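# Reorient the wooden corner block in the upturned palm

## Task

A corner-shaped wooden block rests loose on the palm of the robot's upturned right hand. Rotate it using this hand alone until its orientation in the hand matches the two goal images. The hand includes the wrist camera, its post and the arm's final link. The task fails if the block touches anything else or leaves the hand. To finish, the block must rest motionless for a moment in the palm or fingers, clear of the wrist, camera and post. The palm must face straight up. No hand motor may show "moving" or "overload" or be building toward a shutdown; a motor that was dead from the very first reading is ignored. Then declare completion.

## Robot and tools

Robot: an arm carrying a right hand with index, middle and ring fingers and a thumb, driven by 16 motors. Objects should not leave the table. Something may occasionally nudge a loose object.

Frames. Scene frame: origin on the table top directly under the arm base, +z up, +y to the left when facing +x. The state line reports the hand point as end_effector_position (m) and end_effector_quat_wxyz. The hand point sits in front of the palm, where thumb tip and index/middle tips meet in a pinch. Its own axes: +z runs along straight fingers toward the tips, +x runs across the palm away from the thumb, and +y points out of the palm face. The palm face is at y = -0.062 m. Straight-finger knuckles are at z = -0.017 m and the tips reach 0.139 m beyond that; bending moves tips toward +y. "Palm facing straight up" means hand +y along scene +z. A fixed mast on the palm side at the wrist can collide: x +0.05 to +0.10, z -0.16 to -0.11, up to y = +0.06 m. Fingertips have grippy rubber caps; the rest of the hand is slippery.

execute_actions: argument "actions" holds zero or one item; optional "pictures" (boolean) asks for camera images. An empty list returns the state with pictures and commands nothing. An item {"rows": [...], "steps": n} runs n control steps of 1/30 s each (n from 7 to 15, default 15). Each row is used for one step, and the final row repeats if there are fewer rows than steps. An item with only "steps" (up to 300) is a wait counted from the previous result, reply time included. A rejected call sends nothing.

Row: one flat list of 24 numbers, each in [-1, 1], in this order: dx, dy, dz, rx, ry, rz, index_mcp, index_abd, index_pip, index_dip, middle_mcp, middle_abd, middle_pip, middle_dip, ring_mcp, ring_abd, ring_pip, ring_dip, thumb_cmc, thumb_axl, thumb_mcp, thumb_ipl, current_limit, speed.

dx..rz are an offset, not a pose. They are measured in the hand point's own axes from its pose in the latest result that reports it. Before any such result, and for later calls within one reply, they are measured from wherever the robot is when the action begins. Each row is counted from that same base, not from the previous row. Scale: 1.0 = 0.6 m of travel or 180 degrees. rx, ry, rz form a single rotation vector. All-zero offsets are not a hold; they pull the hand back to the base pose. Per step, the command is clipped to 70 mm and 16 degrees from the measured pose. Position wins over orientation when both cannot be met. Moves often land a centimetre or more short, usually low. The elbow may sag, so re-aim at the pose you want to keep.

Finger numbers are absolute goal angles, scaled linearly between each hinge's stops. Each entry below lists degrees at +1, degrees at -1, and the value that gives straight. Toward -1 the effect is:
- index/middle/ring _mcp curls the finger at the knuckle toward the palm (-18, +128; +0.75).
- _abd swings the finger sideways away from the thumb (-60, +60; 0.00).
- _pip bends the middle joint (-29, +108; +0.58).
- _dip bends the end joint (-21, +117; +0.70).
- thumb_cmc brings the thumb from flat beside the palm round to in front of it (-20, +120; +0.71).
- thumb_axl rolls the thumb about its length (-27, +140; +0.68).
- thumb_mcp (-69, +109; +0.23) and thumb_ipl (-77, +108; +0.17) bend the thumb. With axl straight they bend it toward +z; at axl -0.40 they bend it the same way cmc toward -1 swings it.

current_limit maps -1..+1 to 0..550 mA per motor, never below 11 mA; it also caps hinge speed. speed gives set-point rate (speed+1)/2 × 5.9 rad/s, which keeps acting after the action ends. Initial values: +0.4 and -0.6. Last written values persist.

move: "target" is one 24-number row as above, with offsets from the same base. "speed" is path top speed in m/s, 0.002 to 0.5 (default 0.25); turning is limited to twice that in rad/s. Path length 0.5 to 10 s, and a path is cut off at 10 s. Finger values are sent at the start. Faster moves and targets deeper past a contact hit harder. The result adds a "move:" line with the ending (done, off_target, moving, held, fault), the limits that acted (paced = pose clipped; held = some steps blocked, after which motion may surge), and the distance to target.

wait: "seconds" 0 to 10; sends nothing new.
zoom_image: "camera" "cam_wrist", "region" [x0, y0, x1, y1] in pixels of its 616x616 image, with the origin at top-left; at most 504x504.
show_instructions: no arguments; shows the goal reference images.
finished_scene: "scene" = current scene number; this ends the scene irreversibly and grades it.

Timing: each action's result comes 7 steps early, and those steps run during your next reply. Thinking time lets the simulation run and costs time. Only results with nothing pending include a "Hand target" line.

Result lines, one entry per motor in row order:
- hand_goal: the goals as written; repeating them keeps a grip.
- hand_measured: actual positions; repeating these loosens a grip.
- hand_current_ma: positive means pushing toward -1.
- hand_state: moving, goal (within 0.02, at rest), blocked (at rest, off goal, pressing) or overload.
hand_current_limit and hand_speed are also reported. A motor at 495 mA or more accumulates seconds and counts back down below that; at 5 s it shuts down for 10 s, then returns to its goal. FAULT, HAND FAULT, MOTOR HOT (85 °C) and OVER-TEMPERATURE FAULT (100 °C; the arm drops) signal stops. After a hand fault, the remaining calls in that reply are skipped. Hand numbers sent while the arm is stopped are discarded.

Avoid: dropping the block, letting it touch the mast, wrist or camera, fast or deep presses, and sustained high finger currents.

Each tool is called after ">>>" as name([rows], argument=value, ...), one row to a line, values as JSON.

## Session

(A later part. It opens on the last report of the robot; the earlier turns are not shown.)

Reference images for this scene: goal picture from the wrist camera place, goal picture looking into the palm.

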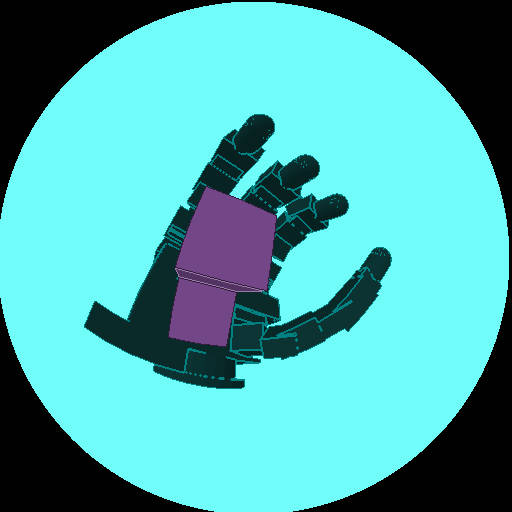

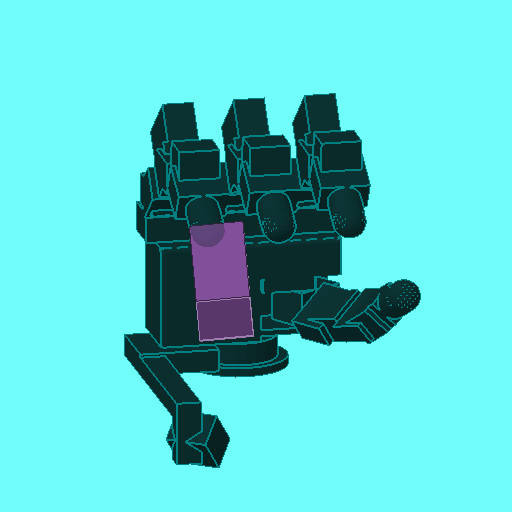

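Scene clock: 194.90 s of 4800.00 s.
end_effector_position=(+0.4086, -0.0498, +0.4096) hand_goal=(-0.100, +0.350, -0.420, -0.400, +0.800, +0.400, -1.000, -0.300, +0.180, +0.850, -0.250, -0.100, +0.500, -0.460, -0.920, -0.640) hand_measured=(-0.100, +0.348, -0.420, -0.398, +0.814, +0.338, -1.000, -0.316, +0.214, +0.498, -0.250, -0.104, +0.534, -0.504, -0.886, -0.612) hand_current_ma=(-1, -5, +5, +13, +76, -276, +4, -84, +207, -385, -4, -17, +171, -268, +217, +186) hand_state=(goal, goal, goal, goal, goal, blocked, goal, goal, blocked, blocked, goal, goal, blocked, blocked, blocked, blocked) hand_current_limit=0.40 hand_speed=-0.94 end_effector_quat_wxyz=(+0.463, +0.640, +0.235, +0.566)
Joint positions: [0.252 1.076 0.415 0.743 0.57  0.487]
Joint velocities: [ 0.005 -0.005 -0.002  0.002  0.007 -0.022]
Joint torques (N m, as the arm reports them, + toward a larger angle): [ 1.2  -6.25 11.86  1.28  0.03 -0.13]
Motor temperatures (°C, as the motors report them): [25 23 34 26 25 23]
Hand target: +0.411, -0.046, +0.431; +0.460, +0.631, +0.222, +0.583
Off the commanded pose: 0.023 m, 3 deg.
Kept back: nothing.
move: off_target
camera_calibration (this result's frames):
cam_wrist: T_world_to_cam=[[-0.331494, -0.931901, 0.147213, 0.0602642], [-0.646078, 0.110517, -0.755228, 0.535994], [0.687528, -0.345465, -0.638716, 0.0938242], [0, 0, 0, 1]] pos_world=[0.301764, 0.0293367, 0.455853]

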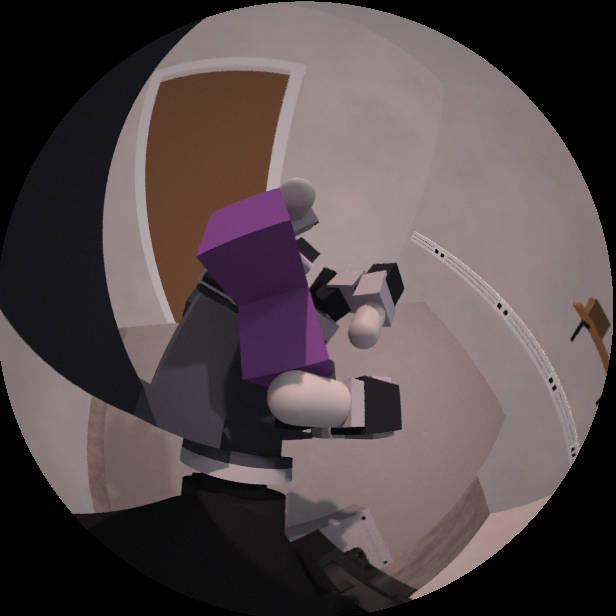

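>>> move(target=[0.04,0.02,0,-0.008,0.012,0.17, -0.1,-0.1,-0.3,-0.4, 0.76,0.36,-1,-0.3, 0.2,0.5,-0.25,-0.1, 0.5,-0.46,-0.92,-0.64, 0.4,-0.85], speed=0.12)

>>> move(target=[0.03,0.015,0,-0.005,0.012,0.01, -0.1,-0.1,-0.3,-0.4, 0.76,0.36,-1,-0.3, 0.4,0.1,-0.3,-0.1, 0.5,-0.46,-0.92,-0.64, 0.4,-0.88], speed=0.12)

Scene clock: 197.97 s of 4800.00 s.
end_effector_position=(+0.4043, -0.0405, +0.3981) hand_goal=(-0.100, -0.100, -0.300, -0.400, +0.760, +0.360, -1.000, -0.300, +0.200, +0.500, -0.250, -0.100, +0.500, -0.460, -0.920, -0.640) hand_measured=(-0.100, -0.092, -0.306, -0.398, +0.810, +0.340, -0.990, -0.316, +0.218, +0.466, -0.250, -0.102, +0.516, -0.504, -0.902, -0.632) hand_current_ma=(+0, +35, -27, +13, +272, -85, +51, -82, +112, -151, -4, -15, +81, -268, +116, +61) hand_state=(goal, goal, goal, goal, blocked, goal, goal, goal, goal, blocked, goal, goal, goal, blocked, goal, goal) hand_current_limit=0.40 hand_speed=-0.85 end_effector_quat_wxyz=(+0.312, +0.680, +0.078, +0.659)
Joint positions: [0.354 1.037 0.476 0.642 0.666 0.964]
Joint velocities: [ 0.005 -0.005 -0.002 -0.017 -0.022  0.007]
Joint torques (N m, as the arm reports them, + toward a larger angle): [ 1.18 -5.99 14.23  1.25  0.03 -0.2 ]
Motor temperatures (°C, as the motors report them): [25 23 34 25 25 23]
Hand target: +0.410, -0.035, +0.431; +0.301, +0.663, +0.060, +0.683
Off the commanded pose: 0.035 m, 4 deg.
Kept back: nothing.
move: off_target
camera_calibration (this result's frames):
cam_wrist: T_world_to_cam=[[-0.282509, -0.901844, -0.326903, 0.239327], [-0.543868, 0.431304, -0.719851, 0.481126], [0.790188, -0.0255723, -0.612331, 0.0536267], [0, 0, 0, 1]] pos_world=[0.286906, 0.00969538, 0.457413]

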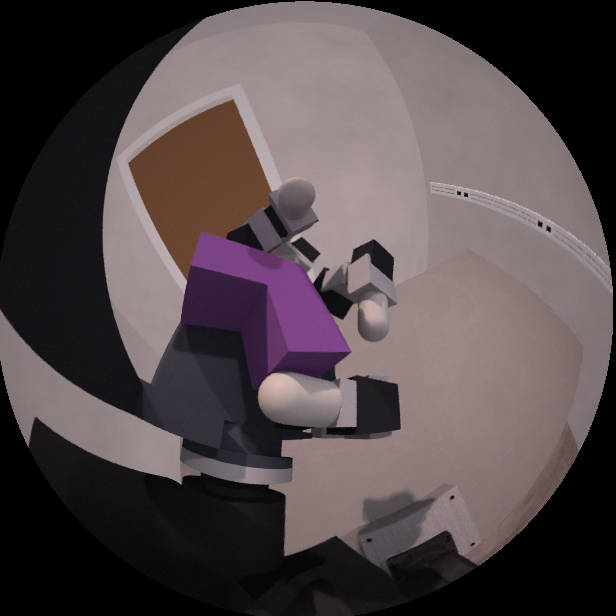

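Scene clock: 199.40 s of 4800.00 s.
end_effector_position=(+0.4028, -0.0411, +0.4009) hand_goal=(-0.100, -0.100, -0.300, -0.400, +0.760, +0.360, -1.000, -0.300, +0.400, +0.100, -0.300, -0.100, +0.500, -0.460, -0.920, -0.640) hand_measured=(-0.100, -0.092, -0.306, -0.398, +0.810, +0.360, -0.986, -0.304, +0.402, +0.110, -0.296, -0.102, +0.516, -0.504, -0.902, -0.636) hand_current_ma=(+0, +35, -27, +13, +269, +1, +72, -24, +9, +47, +17, -15, +81, -267, +113, +28) hand_state=(goal, goal, goal, goal, blocked, goal, goal, goal, goal, goal, goal, goal, goal, blocked, goal, goal) hand_current_limit=0.40 hand_speed=-0.88 end_effector_quat_wxyz=(+0.311, +0.678, +0.076, +0.661)
Joint positions: [0.354 1.029 0.476 0.642 0.666 0.964]
Joint velocities: [-0.015  0.005  0.002  0.007  0.081 -0.066]
Joint torques (N m, as the arm reports them, + toward a larger angle): [ 0.83 -5.94 11.05  1.89 -0.22 -0.27]
Motor temperatures (°C, as the motors report them): [25 23 34 25 25 23]
Hand target: +0.404, -0.038, +0.418; +0.305, +0.666, +0.068, +0.677
Off the commanded pose: 0.017 m, 3 deg.
Kept back: nothing.
move: off_target
camera_calibration (this result's frames):
cam_wrist: T_world_to_cam=[[-0.280027, -0.900964, -0.331434, 0.24017], [-0.538418, 0.433232, -0.722784, 0.481582], [0.79479, -0.0239485, -0.606412, 0.0523427], [0, 0, 0, 1]] pos_world=[0.284945, 0.00900112, 0.459421]

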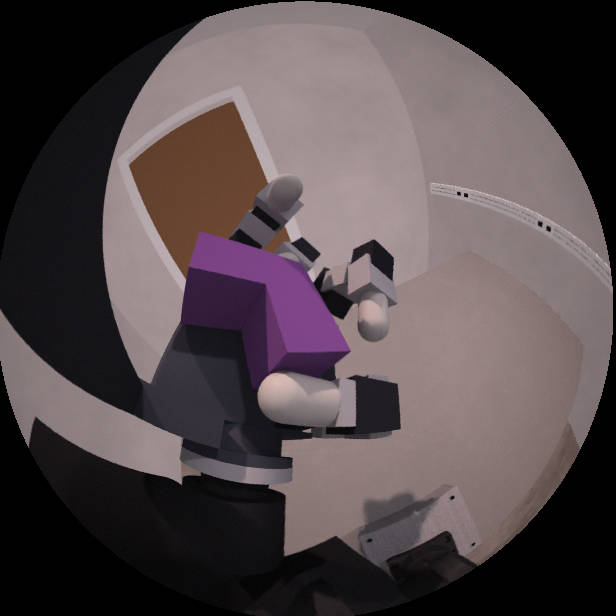

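>>> move(target=[0.03,0.015,0,-0.005,0.012,0.04, -0.1,-0.1,-0.3,-0.4, 0.76,0.36,-1,-0.3, 0.95,0.0,-1,-0.63, 0.5,-0.46,-0.92,-0.58, 0.4,-0.7], speed=0.12)

>>> move(target=[0.03,0.015,0,-0.005,0.012,0.01, -0.1,-0.1,-0.3,-0.4, 0.76,0.36,-1,-0.3, 0.5,0.0,-1,-0.6, 0.5,-0.46,-0.92,-0.58, 0.4,-0.75], speed=0.12)

>>> move(target=[0.03,0.015,0,-0.005,0.012,0.01, -0.1,-0.1,-0.3,-0.4, 0.76,0.36,-1,-0.3, 0.48,0.0,-0.88,-0.25, 0.5,-0.46,-0.92,-0.58, 0.4,-0.9], speed=0.12)

>>> move(target=[0.03,0.015,0,-0.005,0.012,0.01, -0.1,-0.1,-0.3,-0.4, 0.76,0.36,-1,-0.3, 0.3,0.25,-0.64,-0.2, 0.5,-0.46,-0.92,-0.58, 0.4,-0.92], speed=0.12)

Scene clock: 201.13 s of 4800.00 s.
end_effector_position=(+0.3984, -0.0435, +0.4003) hand_goal=(-0.100, -0.100, -0.300, -0.400, +0.760, +0.360, -1.000, -0.300, +0.950, +0.000, -1.000, -0.630, +0.500, -0.460, -0.920, -0.580) hand_measured=(-0.100, -0.092, -0.306, -0.398, +0.802, +0.360, -0.986, -0.304, +0.952, +0.006, -0.994, -0.628, +0.516, -0.496, -0.906, -0.582) hand_current_ma=(+0, +35, -26, +13, +226, +1, +72, -23, +7, +24, +32, +12, +81, -224, +97, -8) hand_state=(goal, goal, goal, goal, blocked, goal, goal, goal, goal, goal, goal, goal, goal, blocked, goal, goal) hand_current_limit=0.40 hand_speed=-0.70 end_effector_quat_wxyz=(+0.282, +0.677, +0.044, +0.679)
Joint positions: [0.357 1.006 0.476 0.633 0.668 1.048]
Joint velocities: [-0.015 -0.015 -0.002  0.002  0.007  0.037]
Joint torques (N m, as the arm reports them, + toward a larger angle): [ 1.2  -5.69 12.41  1.19  0.01 -0.14]
Motor temperatures (°C, as the motors report them): [25 23 34 25 25 23]
Hand target: +0.402, -0.039, +0.421; +0.273, +0.666, +0.034, +0.693
Off the commanded pose: 0.021 m, 3 deg.
Kept back: nothing.
move: off_target
camera_calibration (this result's frames):
cam_wrist: T_world_to_cam=[[-0.258635, -0.87128, -0.417109, 0.263648], [-0.51267, 0.489778, -0.705186, 0.465016], [0.818705, 0.0314532, -0.573352, 0.0350179], [0, 0, 0, 1]] pos_world=[0.277919, 0.000854986, 0.45797]

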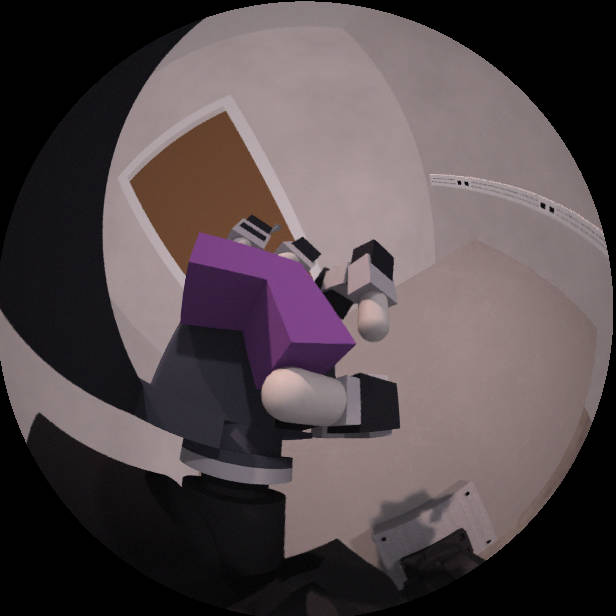

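Scene clock: 202.20 s of 4800.00 s.
end_effector_position=(+0.3962, -0.0443, +0.4041) hand_goal=(-0.100, -0.100, -0.300, -0.400, +0.760, +0.360, -1.000, -0.300, +0.500, +0.000, -1.000, -0.600, +0.500, -0.460, -0.920, -0.580) hand_measured=(-0.100, -0.092, -0.306, -0.398, +0.802, +0.360, -0.986, -0.304, +0.508, +0.006, -0.998, -0.602, +0.516, -0.496, -0.906, -0.582) hand_current_ma=(+0, +35, -26, +13, +225, +1, +72, -23, +46, +23, +10, -16, +81, -224, +97, -7) hand_state=(goal, goal, goal, goal, blocked, goal, goal, goal, goal, goal, goal, goal, goal, blocked, goal, goal) hand_current_limit=0.40 hand_speed=-0.75 end_effector_quat_wxyz=(+0.281, +0.674, +0.041, +0.682)
Joint positions: [0.357 0.995 0.476 0.633 0.668 1.048]
Joint velocities: [ 0.005 -0.005 -0.002 -0.012 -0.022 -0.037]
Joint torques (N m, as the arm reports them, + toward a larger angle): [ 0.54 -5.54 11.    1.86 -0.26 -0.27]
Motor temperatures (°C, as the motors report them): [25 23 34 25 25 23]
Hand target: +0.397, -0.043, +0.420; +0.275, +0.662, +0.034, +0.696
Off the commanded pose: 0.016 m, 2 deg.
Kept back: nothing.
move: off_target
camera_calibration (this result's frames):
cam_wrist: T_world_to_cam=[[-0.254111, -0.869662, -0.423221, 0.264758], [-0.505047, 0.492501, -0.708781, 0.465554], [0.824837, 0.0336369, -0.56437, 0.0330891], [0, 0, 0, 1]] pos_world=[0.275111, -0.000148841, 0.460701]

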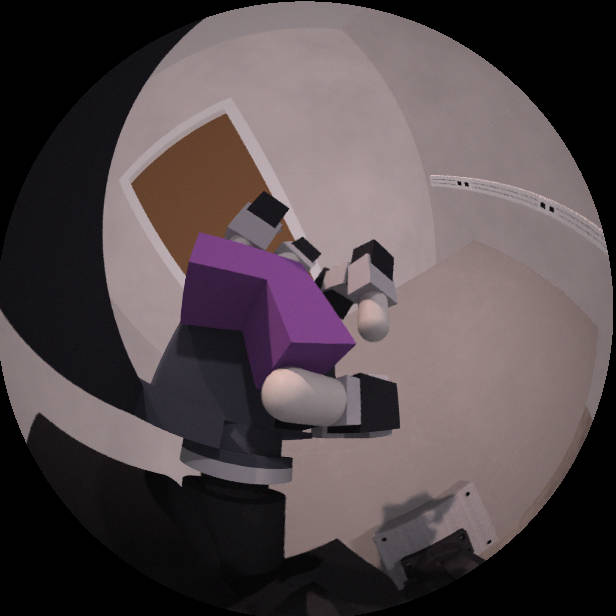

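Scene clock: 203.90 s of 4800.00 s.
end_effector_position=(+0.3939, -0.0451, +0.4082) hand_goal=(-0.100, -0.100, -0.300, -0.400, +0.760, +0.360, -1.000, -0.300, +0.480, +0.000, -0.880, -0.250, +0.500, -0.460, -0.920, -0.580) hand_measured=(-0.100, -0.092, -0.304, -0.398, +0.782, +0.368, -0.986, -0.300, +0.506, +0.006, -0.872, -0.272, +0.530, -0.498, -0.894, -0.576) hand_current_ma=(+0, +35, -26, +13, +119, +36, +72, -2, +156, +29, +37, -117, +152, -234, +171, +28) hand_state=(goal, goal, goal, goal, blocked, goal, goal, goal, blocked, goal, goal, blocked, blocked, blocked, blocked, goal) hand_current_limit=0.40 hand_speed=-0.90 end_effector_quat_wxyz=(+0.280, +0.670, +0.038, +0.686)
Joint positions: [0.357 0.983 0.476 0.633 0.668 1.048]
Joint velocities: [-0.015  0.005 -0.007  0.007 -0.022 -0.022]
Joint torques (N m, as the arm reports them, + toward a larger angle): [ 0.55 -5.41 11.13  1.85 -0.26 -0.27]
Motor temperatures (°C, as the motors report them): [25 23 34 25 25 23]
Hand target: +0.394, -0.044, +0.424; +0.274, +0.659, +0.031, +0.700
Off the commanded pose: 0.016 m, 2 deg.
Kept back: nothing.
move: off_target
camera_calibration (this result's frames):
cam_wrist: T_world_to_cam=[[-0.249214, -0.86791, -0.42968, 0.265928], [-0.496873, 0.495421, -0.712513, 0.466105], [0.83127, 0.0359279, -0.554707, 0.0310181], [0, 0, 0, 1]] pos_world=[0.272084, -0.00123108, 0.463576]

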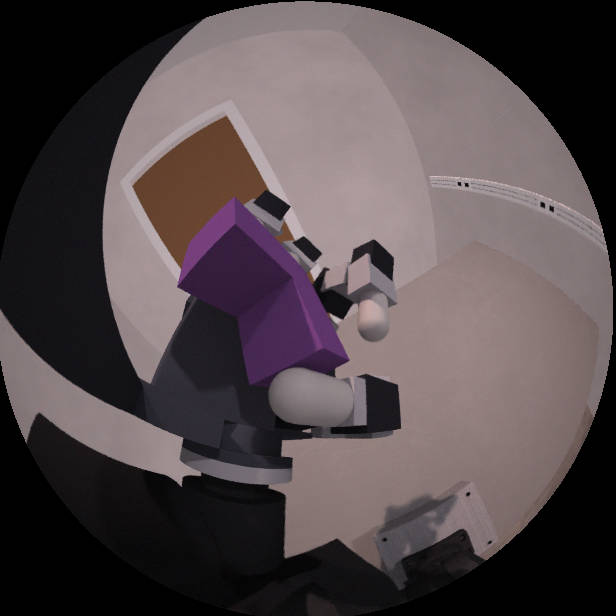

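Scene clock: 205.37 s of 4800.00 s.
end_effector_position=(+0.3915, -0.0460, +0.4122) hand_goal=(-0.100, -0.100, -0.300, -0.400, +0.760, +0.360, -1.000, -0.300, +0.300, +0.250, -0.640, -0.200, +0.500, -0.460, -0.920, -0.580) hand_measured=(-0.100, -0.092, -0.304, -0.398, +0.782, +0.376, -0.984, -0.296, +0.356, +0.248, -0.636, -0.216, +0.530, -0.500, -0.894, -0.576) hand_current_ma=(+0, +35, -26, +13, +119, +71, +76, +23, +329, -12, +25, -88, +152, -240, +171, +28) hand_state=(goal, goal, goal, goal, blocked, goal, goal, goal, blocked, goal, goal, goal, blocked, blocked, blocked, goal) hand_current_limit=0.40 hand_speed=-0.92 end_effector_quat_wxyz=(+0.278, +0.667, +0.036, +0.690)
Joint positions: [0.357 0.971 0.476 0.633 0.668 1.048]
Joint velocities: [-0.005  0.005 -0.002  0.017 -0.051 -0.037]
Joint torques (N m, as the arm reports them, + toward a larger angle): [ 0.59 -5.32 11.21  1.82 -0.27 -0.29]
Motor temperatures (°C, as the motors report them): [25 23 34 25 25 23]
Hand target: +0.392, -0.045, +0.428; +0.273, +0.656, +0.028, +0.703
Off the commanded pose: 0.016 m, 2 deg.
Kept back: nothing.
move: off_target
camera_calibration (this result's frames):
cam_wrist: T_world_to_cam=[[-0.2444, -0.866188, -0.435876, 0.267048], [-0.488915, 0.498264, -0.716028, 0.466619], [0.837395, 0.0381093, -0.545267, 0.0289986], [0, 0, 0, 1]] pos_world=[0.26912, -0.00229065, 0.466324]

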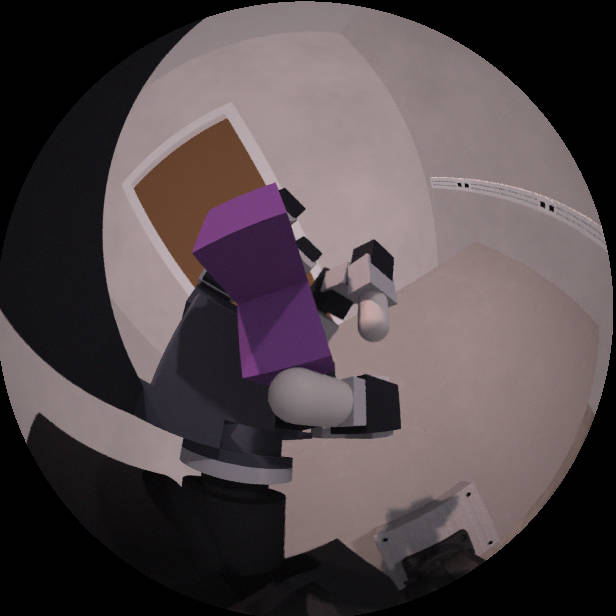

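>>> move(target=[0.02,0.01,0,-0.005,0.01,0.0, -0.1,-0.1,-0.3,-0.4, 0.74,0.36,-1,-0.3, 0.22,0.45,-0.4,-0.12, 0.5,-0.46,-0.92,-0.58, 0.4,-0.92], speed=0.12)

Scene clock: 207.10 s of 4800.00 s.
end_effector_position=(+0.3915, -0.0458, +0.4131) hand_goal=(-0.100, -0.100, -0.300, -0.400, +0.740, +0.360, -1.000, -0.300, +0.220, +0.450, -0.400, -0.120, +0.500, -0.460, -0.920, -0.580) hand_measured=(-0.100, -0.092, -0.304, -0.398, +0.780, +0.376, -0.980, -0.300, +0.248, +0.444, -0.400, -0.124, +0.530, -0.500, -0.894, -0.576) hand_current_ma=(+0, +35, -26, +13, +217, +69, +103, +5, +162, -27, -2, -24, +152, -243, +171, +28) hand_state=(goal, goal, goal, goal, blocked, goal, blocked, goal, blocked, goal, goal, goal, blocked, blocked, blocked, goal) hand_current_limit=0.40 hand_speed=-0.92 end_effector_quat_wxyz=(+0.282, +0.667, +0.039, +0.689)
Joint positions: [0.357 0.971 0.476 0.633 0.668 1.037]
Joint velocities: [ 0.005  0.015  0.002  0.007  0.007 -0.007]
Joint torques (N m, as the arm reports them, + toward a larger angle): [ 0.4  -4.95 10.09  2.7  -0.25 -0.42]
Motor temperatures (°C, as the motors report them): [25 23 34 25 25 23]
Hand target: +0.390, -0.046, +0.425; +0.283, +0.654, +0.035, +0.701
Off the commanded pose: 0.012 m, 2 deg.
Kept back: nothing.
move: off_target
camera_calibration (this result's frames):
cam_wrist: T_world_to_cam=[[-0.246969, -0.870379, -0.425966, 0.264345], [-0.490887, 0.491378, -0.719429, 0.469043], [0.835486, 0.0314244, -0.548612, 0.0313672], [0, 0, 0, 1]] pos_world=[0.269325, -0.0013826, 0.467254]

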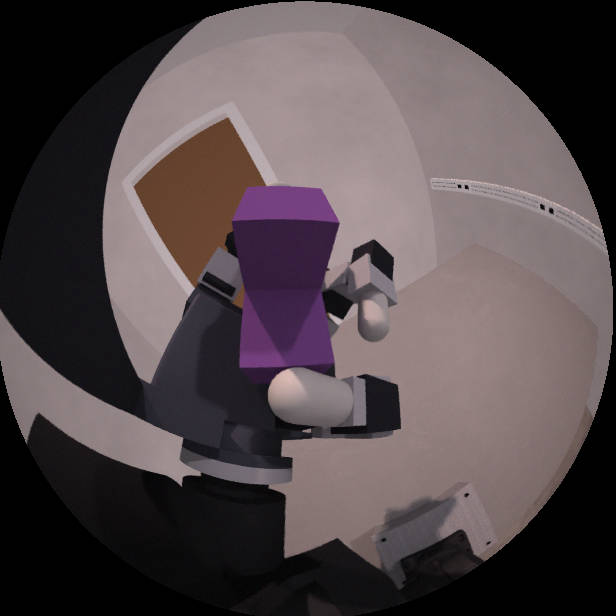

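>>> move(target=[0.02,0.01,0,-0.005,0.01,-0.06, -0.1,-0.45,-0.05,-0.3, 0.74,0.36,-1,-0.3, 0.22,0.45,-0.4,-0.12, 0.5,-0.46,-0.92,-0.58, 0.4,-0.8], speed=0.12)

>>> move(target=[0.02,0.01,0,-0.005,0.01,0.0, -0.1,-0.45,-0.05,-0.3, 0.74,0.36,-1,-0.3, 0.3,0.45,-0.36,-0.12, 0.5,-0.46,-0.92,-0.58, 0.4,-0.94], speed=0.12)

Scene clock: 208.70 s of 4800.00 s.
end_effector_position=(+0.3904, -0.0426, +0.4226) hand_goal=(-0.100, -0.450, -0.050, -0.300, +0.740, +0.360, -1.000, -0.300, +0.220, +0.450, -0.400, -0.120, +0.500, -0.460, -0.920, -0.580) hand_measured=(-0.100, -0.442, -0.056, -0.304, +0.780, +0.376, -0.980, -0.300, +0.248, +0.444, -0.400, -0.124, +0.530, -0.500, -0.894, -0.576) hand_current_ma=(+0, +35, -29, -21, +217, +69, +103, +4, +161, -27, -1, -24, +152, -243, +171, +28) hand_state=(goal, goal, goal, goal, blocked, goal, blocked, goal, blocked, goal, goal, goal, blocked, blocked, blocked, goal) hand_current_limit=0.40 hand_speed=-0.80 end_effector_quat_wxyz=(+0.343, +0.654, +0.103, +0.666)
Joint positions: [0.347 0.982 0.452 0.684 0.647 0.845]
Joint velocities: [ 0.015 -0.015 -0.007  0.017  0.022  0.007]
Joint torques (N m, as the arm reports them, + toward a larger angle): [-0.45 -3.95  9.25  2.61 -0.31 -0.41]
Motor temperatures (°C, as the motors report them): [25 23 34 25 25 23]
Hand target: +0.390, -0.046, +0.426; +0.350, +0.647, +0.101, +0.669
Off the commanded pose: 0.005 m, 1 deg.
Kept back: nothing.
move: done
camera_calibration (this result's frames):
cam_wrist: T_world_to_cam=[[-0.271166, -0.928528, -0.253585, 0.205], [-0.519529, 0.362975, -0.773523, 0.502367], [0.810283, -0.0780079, -0.580824, 0.0561644], [0, 0, 0, 1]] pos_world=[0.271074, 0.0123824, 0.473199]

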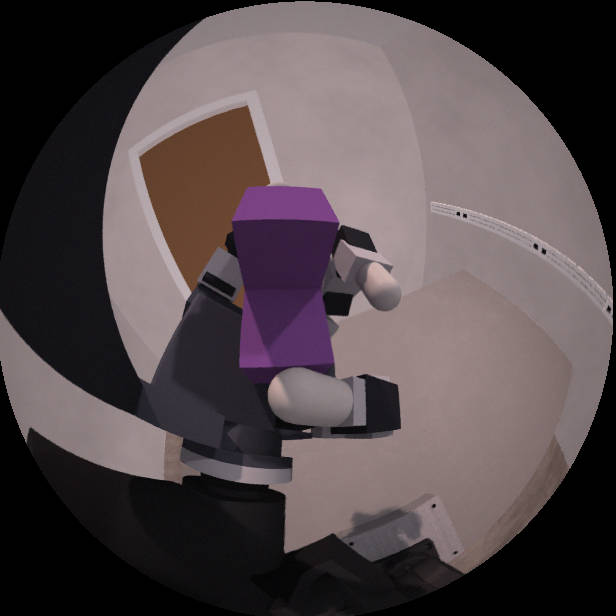

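Scene clock: 209.50 s of 4800.00 s.
end_effector_position=(+0.3906, -0.0421, +0.4235) hand_goal=(-0.100, -0.450, -0.050, -0.300, +0.740, +0.360, -1.000, -0.300, +0.300, +0.450, -0.360, -0.120, +0.500, -0.460, -0.920, -0.580) hand_measured=(-0.100, -0.442, -0.056, -0.304, +0.780, +0.374, -0.980, -0.306, +0.302, +0.450, -0.362, -0.122, +0.530, -0.500, -0.894, -0.576) hand_current_ma=(+0, +35, -29, -21, +217, +63, +103, -29, +6, -1, -13, -16, +152, -243, +171, +29) hand_state=(goal, goal, goal, goal, blocked, goal, blocked, goal, goal, goal, goal, goal, blocked, blocked, blocked, goal) hand_current_limit=0.40 hand_speed=-0.94 end_effector_quat_wxyz=(+0.346, +0.654, +0.107, +0.665)
Joint positions: [0.347 0.982 0.452 0.684 0.645 0.835]
Joint velocities: [-0.005 -0.015 -0.012 -0.002  0.051 -0.007]
Joint torques (N m, as the arm reports them, + toward a larger angle): [ 0.7  -4.82 10.1   2.69 -0.31 -0.38]
Motor temperatures (°C, as the motors report them): [25 23 34 25 25 23]
Hand target: +0.389, -0.040, +0.436; +0.346, +0.641, +0.103, +0.677
Off the commanded pose: 0.013 m, 2 deg.
Kept back: nothing.
move: off_target
camera_calibration (this result's frames):
cam_wrist: T_world_to_cam=[[-0.271642, -0.930987, -0.243872, 0.201748], [-0.521961, 0.355412, -0.775396, 0.504349], [0.808559, -0.0833385, -0.582483, 0.0576891], [0, 0, 0, 1]] pos_world=[0.271408, 0.0133808, 0.473874]

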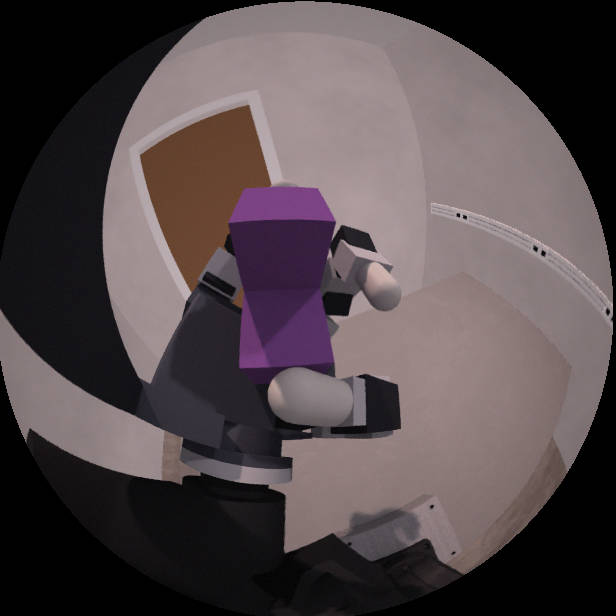

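>>> move(target=[0.02,0.01,0,-0.005,0.01,0.01, -0.1,-0.45,-0.05,-0.3, 0.74,0.36,-1,-0.3, 0.3,0.12,-0.3,-0.12, 0.5,-0.46,-0.92,-0.58, 0.4,-0.8], speed=0.12)

>>> move(target=[0.02,0.01,0,-0.005,0.01,0.01, -0.1,-0.45,-0.05,-0.3, 0.74,0.36,-1,-0.3, 0.16,0.12,-0.34,-0.12, 0.5,-0.46,-0.92,-0.58, 0.4,-0.85], speed=0.12)

>>> move(target=[0.02,0.01,0,-0.005,0.01,0.01, -0.1,-0.45,-0.05,-0.3, 0.74,0.36,-1,-0.3, 0.14,0.5,-0.3,-0.12, 0.5,-0.46,-0.92,-0.58, 0.4,-0.92], speed=0.12)

Scene clock: 210.80 s of 4800.00 s.
end_effector_position=(+0.3906, -0.0420, +0.4235) hand_goal=(-0.100, -0.450, -0.050, -0.300, +0.740, +0.360, -1.000, -0.300, +0.300, +0.120, -0.300, -0.120, +0.500, -0.460, -0.920, -0.580) hand_measured=(-0.100, -0.442, -0.056, -0.304, +0.780, +0.374, -0.980, -0.306, +0.302, +0.130, -0.302, -0.122, +0.530, -0.500, -0.894, -0.576) hand_current_ma=(+0, +35, -29, -21, +217, +63, +103, -29, +8, +46, -14, -16, +152, -243, +171, +29) hand_state=(goal, goal, goal, goal, blocked, goal, blocked, goal, goal, goal, goal, goal, blocked, blocked, blocked, goal) hand_current_limit=0.40 hand_speed=-0.80 end_effector_quat_wxyz=(+0.346, +0.654, +0.107, +0.665)
Joint positions: [0.347 0.982 0.452 0.684 0.645 0.834]
Joint velocities: [-0.015 -0.005 -0.002  0.012 -0.066  0.007]
Joint torques (N m, as the arm reports them, + toward a larger angle): [ 1.07 -5.03 10.53  2.38 -0.22 -0.22]
Motor temperatures (°C, as the motors report them): [25 23 34 25 25 23]
Hand target: +0.390, -0.039, +0.436; +0.339, +0.642, +0.097, +0.681
Off the commanded pose: 0.013 m, 3 deg.
Kept back: nothing.
move: off_target
camera_calibration (this result's frames):
cam_wrist: T_world_to_cam=[[-0.271714, -0.931062, -0.243505, 0.201637], [-0.522036, 0.355157, -0.775463, 0.504415], [0.808486, -0.0835858, -0.582549, 0.0577538], [0, 0, 0, 1]] pos_world=[0.271417, 0.0134175, 0.473899]

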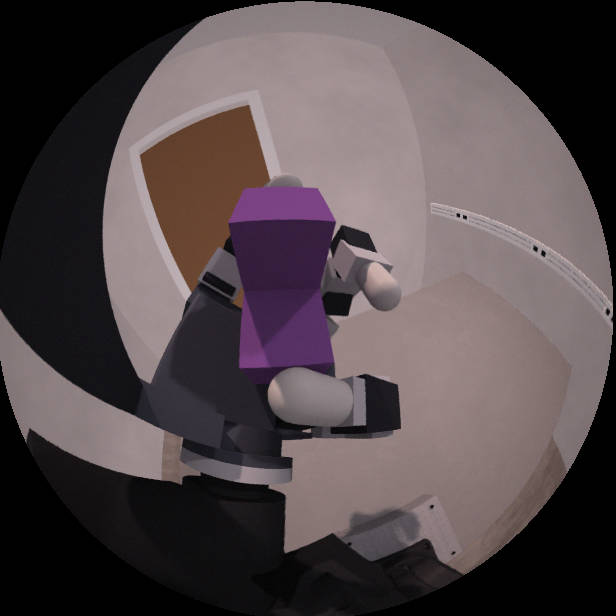

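Scene clock: 211.50 s of 4800.00 s.
end_effector_position=(+0.3906, -0.0420, +0.4235) hand_goal=(-0.100, -0.450, -0.050, -0.300, +0.740, +0.360, -1.000, -0.300, +0.160, +0.120, -0.340, -0.120, +0.500, -0.460, -0.920, -0.580) hand_measured=(-0.100, -0.442, -0.056, -0.304, +0.780, +0.374, -0.980, -0.304, +0.198, +0.128, -0.334, -0.122, +0.530, -0.500, -0.894, -0.576) hand_current_ma=(+0, +35, -29, -21, +217, +63, +103, -22, +222, +37, +27, -11, +152, -243, +171, +29) hand_state=(goal, goal, goal, goal, blocked, goal, blocked, goal, blocked, goal, goal, goal, blocked, blocked, blocked, goal) hand_current_limit=0.40 hand_speed=-0.85 end_effector_quat_wxyz=(+0.346, +0.654, +0.107, +0.665)
Joint positions: [0.347 0.982 0.452 0.684 0.645 0.834]
Joint velocities: [-0.015 -0.005  0.007 -0.002 -0.051  0.007]
Joint torques (N m, as the arm reports them, + toward a larger angle): [ 1.01 -5.   10.52  2.37 -0.22 -0.22]
Motor temperatures (°C, as the motors report them): [25 23 34 25 25 23]
Hand target: +0.390, -0.039, +0.436; +0.339, +0.642, +0.097, +0.681
Off the commanded pose: 0.013 m, 3 deg.
Kept back: nothing.
move: off_target
camera_calibration (this result's frames):
cam_wrist: T_world_to_cam=[[-0.271714, -0.931062, -0.243505, 0.201637], [-0.522036, 0.355157, -0.775463, 0.504415], [0.808486, -0.0835858, -0.582549, 0.0577538], [0, 0, 0, 1]] pos_world=[0.271417, 0.0134175, 0.473899]

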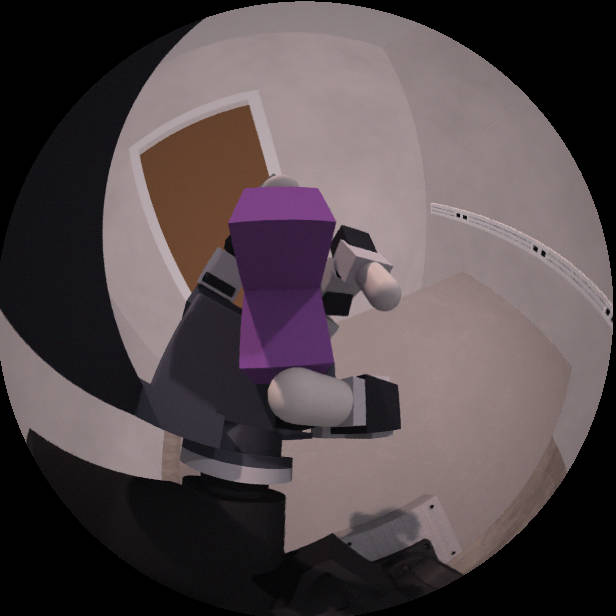

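Scene clock: 213.33 s of 4800.00 s.
end_effector_position=(+0.3906, -0.0420, +0.4235) hand_goal=(-0.100, -0.450, -0.050, -0.300, +0.740, +0.360, -1.000, -0.300, +0.140, +0.500, -0.300, -0.120, +0.500, -0.460, -0.920, -0.580) hand_measured=(-0.100, -0.442, -0.056, -0.304, +0.780, +0.368, -0.982, -0.304, +0.178, +0.442, -0.276, -0.112, +0.530, -0.502, -0.896, -0.580) hand_current_ma=(+0, +35, -29, -21, +217, +33, +93, -17, +228, -258, +124, +41, +152, -264, +158, -2) hand_state=(goal, goal, goal, goal, blocked, goal, goal, goal, blocked, blocked, blocked, goal, blocked, blocked, blocked, goal) hand_current_limit=0.40 hand_speed=-0.92 end_effector_quat_wxyz=(+0.346, +0.654, +0.107, +0.665)
Joint positions: [0.347 0.982 0.452 0.684 0.645 0.834]
Joint velocities: [ 0.005  0.005 -0.007  0.012  0.037 -0.022]
Joint torques (N m, as the arm reports them, + toward a larger angle): [ 1.04 -5.04 10.52  2.38 -0.23 -0.23]
Motor temperatures (°C, as the motors report them): [25 23 34 25 25 23]
Hand target: +0.390, -0.039, +0.436; +0.339, +0.642, +0.097, +0.681
Off the commanded pose: 0.013 m, 3 deg.
Kept back: nothing.
move: off_target
camera_calibration (this result's frames):
cam_wrist: T_world_to_cam=[[-0.271714, -0.931062, -0.243505, 0.201637], [-0.522036, 0.355157, -0.775463, 0.504415], [0.808486, -0.0835858, -0.582549, 0.0577538], [0, 0, 0, 1]] pos_world=[0.271417, 0.0134175, 0.473899]

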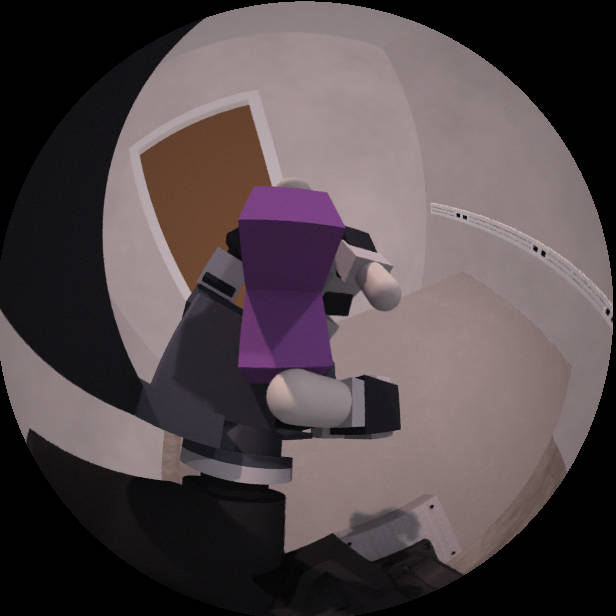

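>>> move(target=[0.0,0.0,0.03,0.02,-0.02,-0.29, -0.1,-0.45,-0.05,-0.3, 0.74,0.36,-1,-0.3, 0.13,0.46,-0.3,-0.12, 0.5,-0.46,-0.92,-0.58, 0.4,-0.92], speed=0.15)

>>> move(target=[0.0,0.015,0,-0.005,0.0,0.0, -0.1,-0.45,-0.05,-0.3, 0.86,0.36,-1,-0.3, 0.13,0.46,-0.3,-0.12, 0.5,-0.46,-0.92,-0.58, 0.4,-0.94], speed=0.12)

Scene clock: 217.43 s of 4800.00 s.
end_effector_position=(+0.4068, -0.0461, +0.4278) hand_goal=(-0.100, -0.450, -0.050, -0.300, +0.740, +0.360, -1.000, -0.300, +0.130, +0.460, -0.300, -0.120, +0.500, -0.460, -0.920, -0.580) hand_measured=(-0.098, -0.448, -0.054, -0.304, +0.780, +0.368, -0.982, -0.304, +0.178, +0.438, -0.276, -0.112, +0.530, -0.504, -0.898, -0.580) hand_current_ma=(+6, +7, -24, -21, +217, +33, +93, -17, +287, -94, +124, +41, +152, -265, +150, -2) hand_state=(goal, goal, goal, goal, blocked, goal, goal, goal, blocked, blocked, blocked, goal, blocked, blocked, blocked, goal) hand_current_limit=0.40 hand_speed=-0.92 end_effector_quat_wxyz=(+0.585, +0.569, +0.388, +0.429)
Joint positions: [0.149 1.    0.375 0.684 0.474 0.007]
Joint velocities: [ 0.015  0.024 -0.002 -0.002  0.037 -0.037]
Joint torques (N m, as the arm reports them, + toward a larger angle): [-0.34 -4.83  9.02  1.37 -0.19 -0.16]
Motor temperatures (°C, as the motors report them): [25 23 34 25 25 23]
Hand target: +0.407, -0.048, +0.427; +0.587, +0.569, +0.393, +0.421
Off the commanded pose: 0.003 m, 1 deg.
Kept back: nothing.
move: done
camera_calibration (this result's frames):
cam_wrist: T_world_to_cam=[[-0.292625, -0.743878, 0.600846, -0.140749], [-0.772621, -0.186291, -0.60692, 0.522551], [0.563407, -0.641827, -0.520222, 0.0941267], [0, 0, 0, 1]] pos_world=[0.309515, 0.0530596, 0.450682]

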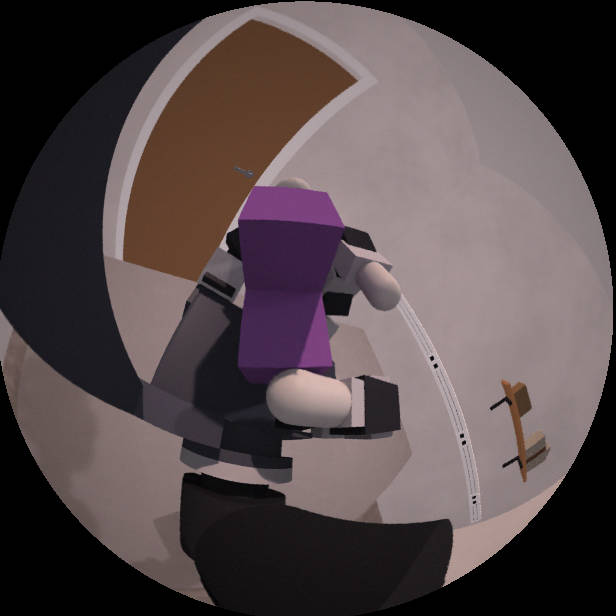

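Scene clock: 218.53 s of 4800.00 s.
end_effector_position=(+0.4068, -0.0461, +0.4278) hand_goal=(-0.100, -0.450, -0.050, -0.300, +0.860, +0.360, -1.000, -0.300, +0.130, +0.460, -0.300, -0.120, +0.500, -0.460, -0.920, -0.580) hand_measured=(-0.098, -0.448, -0.054, -0.304, +0.854, +0.354, -1.000, -0.300, +0.180, +0.438, -0.276, -0.112, +0.530, -0.504, -0.898, -0.580) hand_current_ma=(+6, +7, -24, -21, -32, -27, +1, -1, +294, -94, +124, +41, +152, -265, +140, -2) hand_state=(goal, goal, goal, goal, goal, goal, goal, goal, blocked, blocked, blocked, goal, blocked, blocked, blocked, goal) hand_current_limit=0.40 hand_speed=-0.94 end_effector_quat_wxyz=(+0.585, +0.569, +0.388, +0.429)
Joint positions: [0.149 1.    0.375 0.684 0.474 0.007]
Joint velocities: [-0.005  0.005 -0.002 -0.012  0.037 -0.037]
Joint torques (N m, as the arm reports them, + toward a larger angle): [ 0.22 -5.11  9.94  1.77 -0.14 -0.15]
Motor temperatures (°C, as the motors report them): [25 23 34 25 25 23]
Hand target: +0.406, -0.046, +0.437; +0.589, +0.564, +0.385, +0.432
Off the commanded pose: 0.009 m, 1 deg.
Kept back: nothing.
move: done
camera_calibration (this result's frames):
cam_wrist: T_world_to_cam=[[-0.292625, -0.743878, 0.600846, -0.140749], [-0.772621, -0.186291, -0.60692, 0.522551], [0.563407, -0.641827, -0.520222, 0.0941267], [0, 0, 0, 1]] pos_world=[0.309515, 0.0530596, 0.450682]

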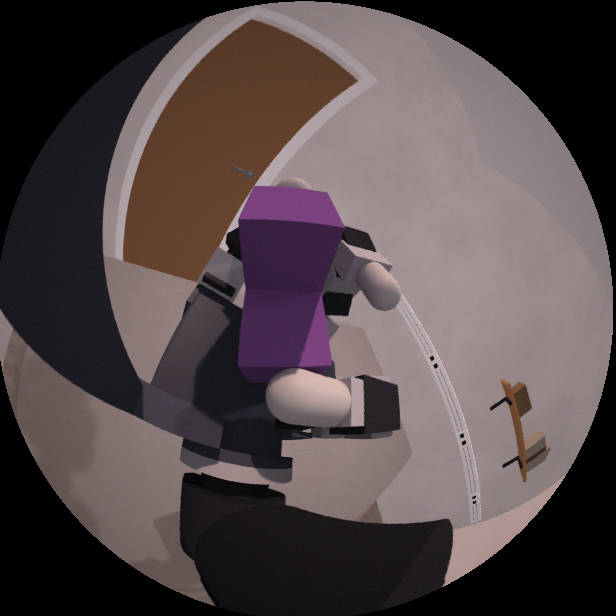

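>>> move(target=[0.0,0.015,0,-0.005,0.0,0.0, -0.1,-0.3,-0.05,-0.3, 1.0,0.3,-0.7,-0.3, 0.13,0.46,-0.3,-0.12, 0.5,-0.46,-0.92,-0.58, 0.4,-0.8], speed=0.12)

>>> move(target=[0.0,0.015,0,-0.005,0.0,0.0, -0.1,-0.3,-0.05,-0.3, 1.0,0.3,-0.7,-0.3, 0.08,0.65,-0.3,-0.12, 0.42,-0.48,-0.92,-0.64, 0.4,-0.95], speed=0.12)

Scene clock: 219.87 s of 4800.00 s.
end_effector_position=(+0.4068, -0.0461, +0.4278) hand_goal=(-0.100, -0.300, -0.050, -0.300, +1.000, +0.300, -0.700, -0.300, +0.130, +0.460, -0.300, -0.120, +0.500, -0.460, -0.920, -0.580) hand_measured=(-0.098, -0.306, -0.054, -0.304, +1.000, +0.302, -0.702, -0.300, +0.180, +0.440, -0.276, -0.112, +0.530, -0.504, -0.898, -0.580) hand_current_ma=(+7, -27, -24, -21, +1, +5, -12, -1, +294, -92, +124, +41, +152, -265, +140, -2) hand_state=(goal, goal, goal, goal, goal, goal, goal, goal, blocked, blocked, blocked, goal, blocked, blocked, blocked, goal) hand_current_limit=0.40 hand_speed=-0.80 end_effector_quat_wxyz=(+0.585, +0.569, +0.388, +0.429)
Joint positions: [0.149 1.    0.375 0.684 0.474 0.007]
Joint velocities: [-0.015  0.005 -0.007 -0.027  0.11   0.051]
Joint torques (N m, as the arm reports them, + toward a larger angle): [ 0.23 -5.12  9.94  1.77 -0.15 -0.15]
Motor temperatures (°C, as the motors report them): [25 23 34 25 25 23]
Hand target: +0.406, -0.046, +0.437; +0.589, +0.564, +0.385, +0.432
Off the commanded pose: 0.009 m, 1 deg.
Kept back: nothing.
move: done
camera_calibration (this result's frames):
cam_wrist: T_world_to_cam=[[-0.292625, -0.743878, 0.600846, -0.140749], [-0.772621, -0.186291, -0.60692, 0.522551], [0.563407, -0.641827, -0.520222, 0.0941267], [0, 0, 0, 1]] pos_world=[0.309515, 0.0530596, 0.450682]

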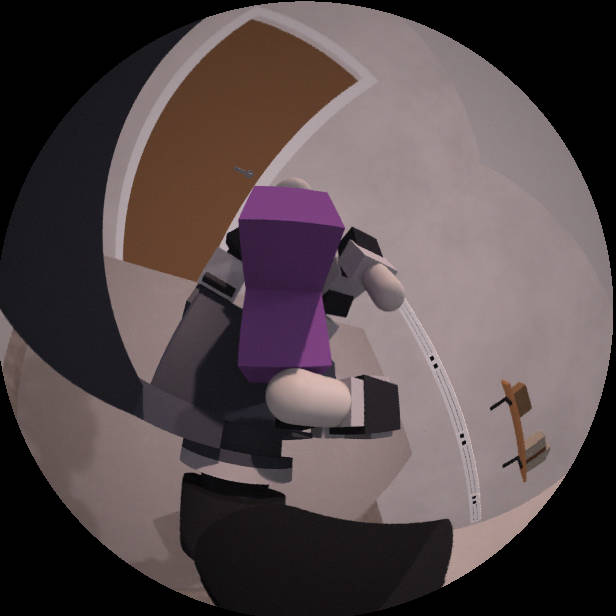

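Scene clock: 221.07 s of 4800.00 s.
end_effector_position=(+0.4068, -0.0461, +0.4278) hand_goal=(-0.100, -0.300, -0.050, -0.300, +1.000, +0.300, -0.700, -0.300, +0.080, +0.650, -0.300, -0.120, +0.420, -0.480, -0.920, -0.640) hand_measured=(-0.098, -0.306, -0.054, -0.304, +1.000, +0.292, -0.702, -0.312, +0.180, +0.520, -0.270, -0.108, +0.484, -0.510, -0.892, -0.610) hand_current_ma=(+7, -27, -24, -21, +1, -39, -13, -60, +385, -385, +155, +69, +328, -180, +182, +202) hand_state=(goal, goal, goal, goal, goal, goal, goal, goal, blocked, blocked, blocked, goal, blocked, blocked, blocked, blocked) hand_current_limit=0.40 hand_speed=-0.95 end_effector_quat_wxyz=(+0.585, +0.569, +0.388, +0.429)
Joint positions: [0.149 1.    0.375 0.684 0.474 0.007]
Joint velocities: [-0.015  0.005  0.007  0.012 -0.051 -0.007]
Joint torques (N m, as the arm reports them, + toward a larger angle): [ 0.24 -5.21  9.93  1.78 -0.14 -0.15]
Motor temperatures (°C, as the motors report them): [25 23 34 25 25 23]
Hand target: +0.406, -0.046, +0.437; +0.589, +0.564, +0.385, +0.432
Off the commanded pose: 0.009 m, 1 deg.
Kept back: nothing.
move: done
camera_calibration (this result's frames):
cam_wrist: T_world_to_cam=[[-0.292625, -0.743878, 0.600846, -0.140749], [-0.772621, -0.186291, -0.60692, 0.522551], [0.563407, -0.641827, -0.520222, 0.0941267], [0, 0, 0, 1]] pos_world=[0.309515, 0.0530596, 0.450682]

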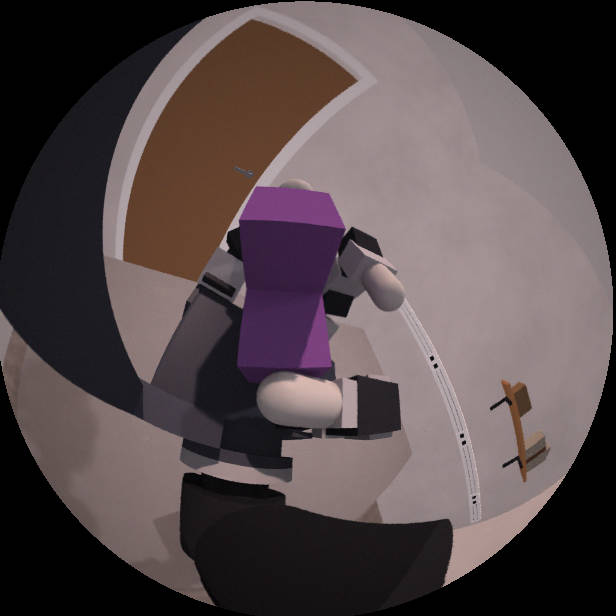

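>>> move(target=[0.01,0.02,0,-0.008,0.0,0.11, -0.1,-0.45,-0.1,-0.3, 1.0,0.5,-0.4,0, 0.14,0.6,-0.3,-0.12, 0.48,-0.48,-0.9,-0.61, 0.4,-0.85], speed=0.15)

>>> move(target=[0.01,0.02,0,-0.008,0.0,0.0, -0.1,-0.45,-0.1,-0.3, 1.0,0.5,-0.4,0, 0.14,0.7,-0.3,-0.12, 0.48,-0.55,-0.9,-0.61, 0.4,-0.95], speed=0.12)

Scene clock: 223.83 s of 4800.00 s.
end_effector_position=(+0.3961, -0.0452, +0.4109) hand_goal=(-0.100, -0.450, -0.100, -0.300, +1.000, +0.500, -0.400, +0.000, +0.140, +0.600, -0.300, -0.120, +0.480, -0.480, -0.900, -0.610) hand_measured=(-0.098, -0.448, -0.098, -0.304, +1.000, +0.328, -0.700, -0.308, +0.184, +0.520, -0.268, -0.108, +0.488, -0.510, -0.888, -0.610) hand_current_ma=(+7, +9, +7, -21, -1, -385, -385, -385, +256, -349, +156, +69, +44, -180, +75, +4) hand_state=(goal, goal, goal, goal, goal, blocked, blocked, blocked, blocked, blocked, blocked, goal, goal, blocked, goal, goal) hand_current_limit=0.40 hand_speed=-0.85 end_effector_quat_wxyz=(+0.511, +0.628, +0.296, +0.507)
Joint positions: [0.249 1.01  0.375 0.68  0.583 0.316]
Joint velocities: [-0.015 -0.024  0.002 -0.002 -0.051 -0.022]
Joint torques (N m, as the arm reports them, + toward a larger angle): [ 1.09 -4.15 14.16  1.32  0.08 -0.05]
Motor temperatures (°C, as the motors report them): [25 23 34 25 25 23]
Hand target: +0.406, -0.040, +0.439; +0.509, +0.620, +0.279, +0.528
Off the commanded pose: 0.032 m, 3 deg.
Kept back: nothing.
move: off_target
camera_calibration (this result's frames):
cam_wrist: T_world_to_cam=[[-0.3308, -0.883269, 0.332275, -0.0139032], [-0.713705, 0.00379986, -0.700436, 0.527876], [0.617411, -0.468851, -0.631651, 0.124186], [0, 0, 0, 1]] pos_world=[0.295475, 0.0439386, 0.452805]

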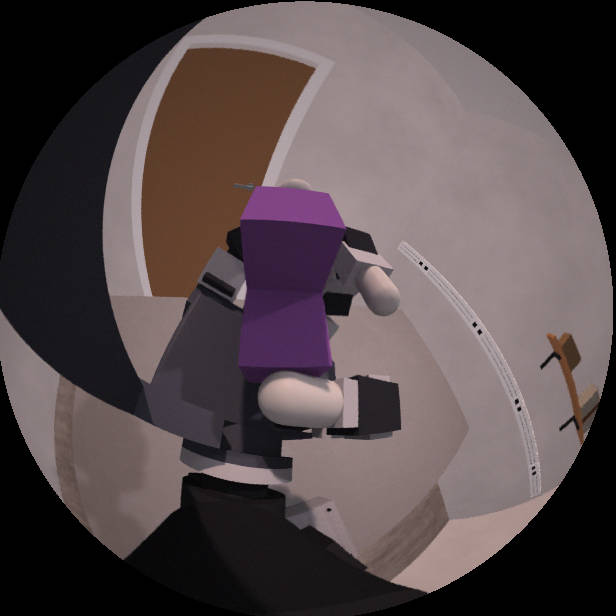

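Scene clock: 224.73 s of 4800.00 s.
end_effector_position=(+0.3951, -0.0464, +0.4111) hand_goal=(-0.100, -0.450, -0.100, -0.300, +1.000, +0.500, -0.400, +0.000, +0.140, +0.700, -0.300, -0.120, +0.480, -0.550, -0.900, -0.610) hand_measured=(-0.098, -0.448, -0.098, -0.304, +0.994, +0.328, -0.700, -0.308, +0.184, +0.520, -0.284, -0.118, +0.488, -0.550, -0.898, -0.610) hand_current_ma=(+7, +9, +7, -21, -28, -385, -385, -385, +256, -385, +81, +10, +44, -1, +12, +4) hand_state=(goal, goal, goal, goal, goal, blocked, blocked, blocked, blocked, blocked, goal, goal, goal, goal, goal, goal) hand_current_limit=0.40 hand_speed=-0.95 end_effector_quat_wxyz=(+0.514, +0.629, +0.294, +0.504)
Joint positions: [0.249 1.01  0.375 0.68  0.593 0.312]
Joint velocities: [ 0.005 -0.024 -0.032 -0.012 -0.066 -0.022]
Joint torques (N m, as the arm reports them, + toward a larger angle): [ 0.9  -4.88 10.43  1.92  0.07 -0.25]
Motor temperatures (°C, as the motors report them): [25 23 34 25 25 23]
Hand target: +0.396, -0.043, +0.424; +0.519, +0.621, +0.290, +0.511
Off the commanded pose: 0.014 m, 1 deg.
Kept back: nothing.
move: off_target
camera_calibration (this result's frames):
cam_wrist: T_world_to_cam=[[-0.339478, -0.878603, 0.335876, -0.0131874], [-0.714733, 0.00881402, -0.699342, 0.527472], [0.611483, -0.477472, -0.630958, 0.12597], [0, 0, 0, 1]] pos_world=[0.295496, 0.0439114, 0.452794]

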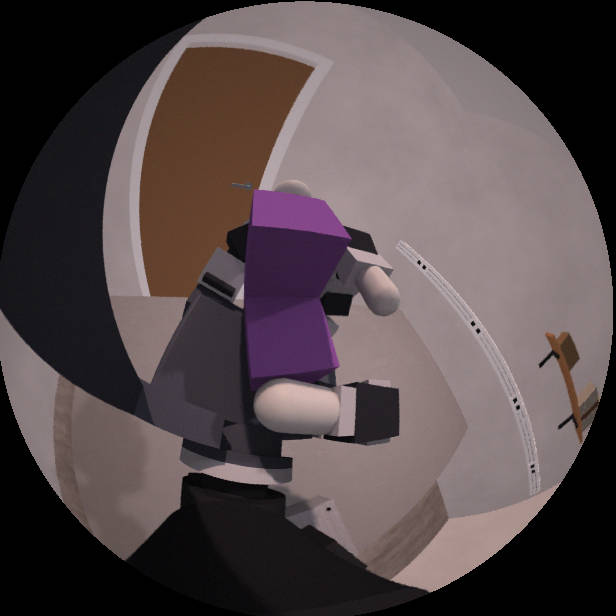

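>>> move(target=[0.01,0.02,0,-0.008,0.0,0.0, -0.1,-0.45,-0.1,-0.3, 1.0,0.0,-1,-0.5, 0.3,0.4,-0.25,-0.12, 0.48,-0.55,-0.9,-0.61, 0.4,-0.88], speed=0.12)

Scene clock: 226.50 s of 4800.00 s.
end_effector_position=(+0.3941, -0.0477, +0.4112) hand_goal=(-0.100, -0.450, -0.100, -0.300, +1.000, +0.000, -1.000, -0.500, +0.300, +0.400, -0.250, -0.120, +0.480, -0.550, -0.900, -0.610) hand_measured=(-0.096, -0.446, -0.098, -0.304, +1.000, +0.004, -0.998, -0.498, +0.304, +0.408, -0.252, -0.118, +0.488, -0.550, -0.900, -0.610) hand_current_ma=(+21, +14, +7, -21, +0, +17, +14, +12, +25, +34, -14, +9, +39, -3, +0, +3) hand_state=(goal, goal, goal, goal, goal, goal, goal, goal, goal, goal, goal, goal, goal, goal, goal, goal) hand_current_limit=0.40 hand_speed=-0.88 end_effector_quat_wxyz=(+0.518, +0.630, +0.292, +0.500)
Joint positions: [0.249 1.01  0.375 0.68  0.604 0.309]
Joint velocities: [ 0.015 -0.005  0.002 -0.032 -0.007  0.037]
Joint torques (N m, as the arm reports them, + toward a larger angle): [ 0.85 -4.86 10.53  1.95  0.05 -0.25]
Motor temperatures (°C, as the motors report them): [25 23 34 25 25 23]
Hand target: +0.395, -0.045, +0.424; +0.522, +0.622, +0.288, +0.507
Off the commanded pose: 0.014 m, 1 deg.
Kept back: nothing.
move: off_target
camera_calibration (this result's frames):
cam_wrist: T_world_to_cam=[[-0.348487, -0.873962, 0.338744, -0.0121432], [-0.715541, 0.0146135, -0.698418, 0.527022], [0.605441, -0.485774, -0.630448, 0.127823], [0, 0, 0, 1]] pos_world=[0.295484, 0.043779, 0.452781]

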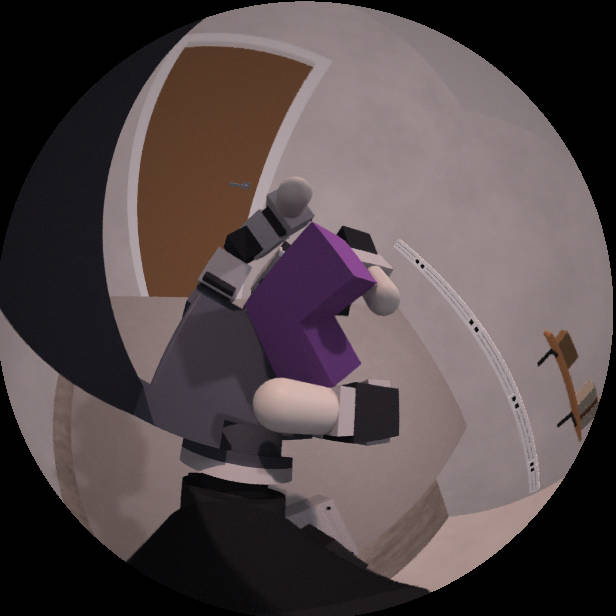

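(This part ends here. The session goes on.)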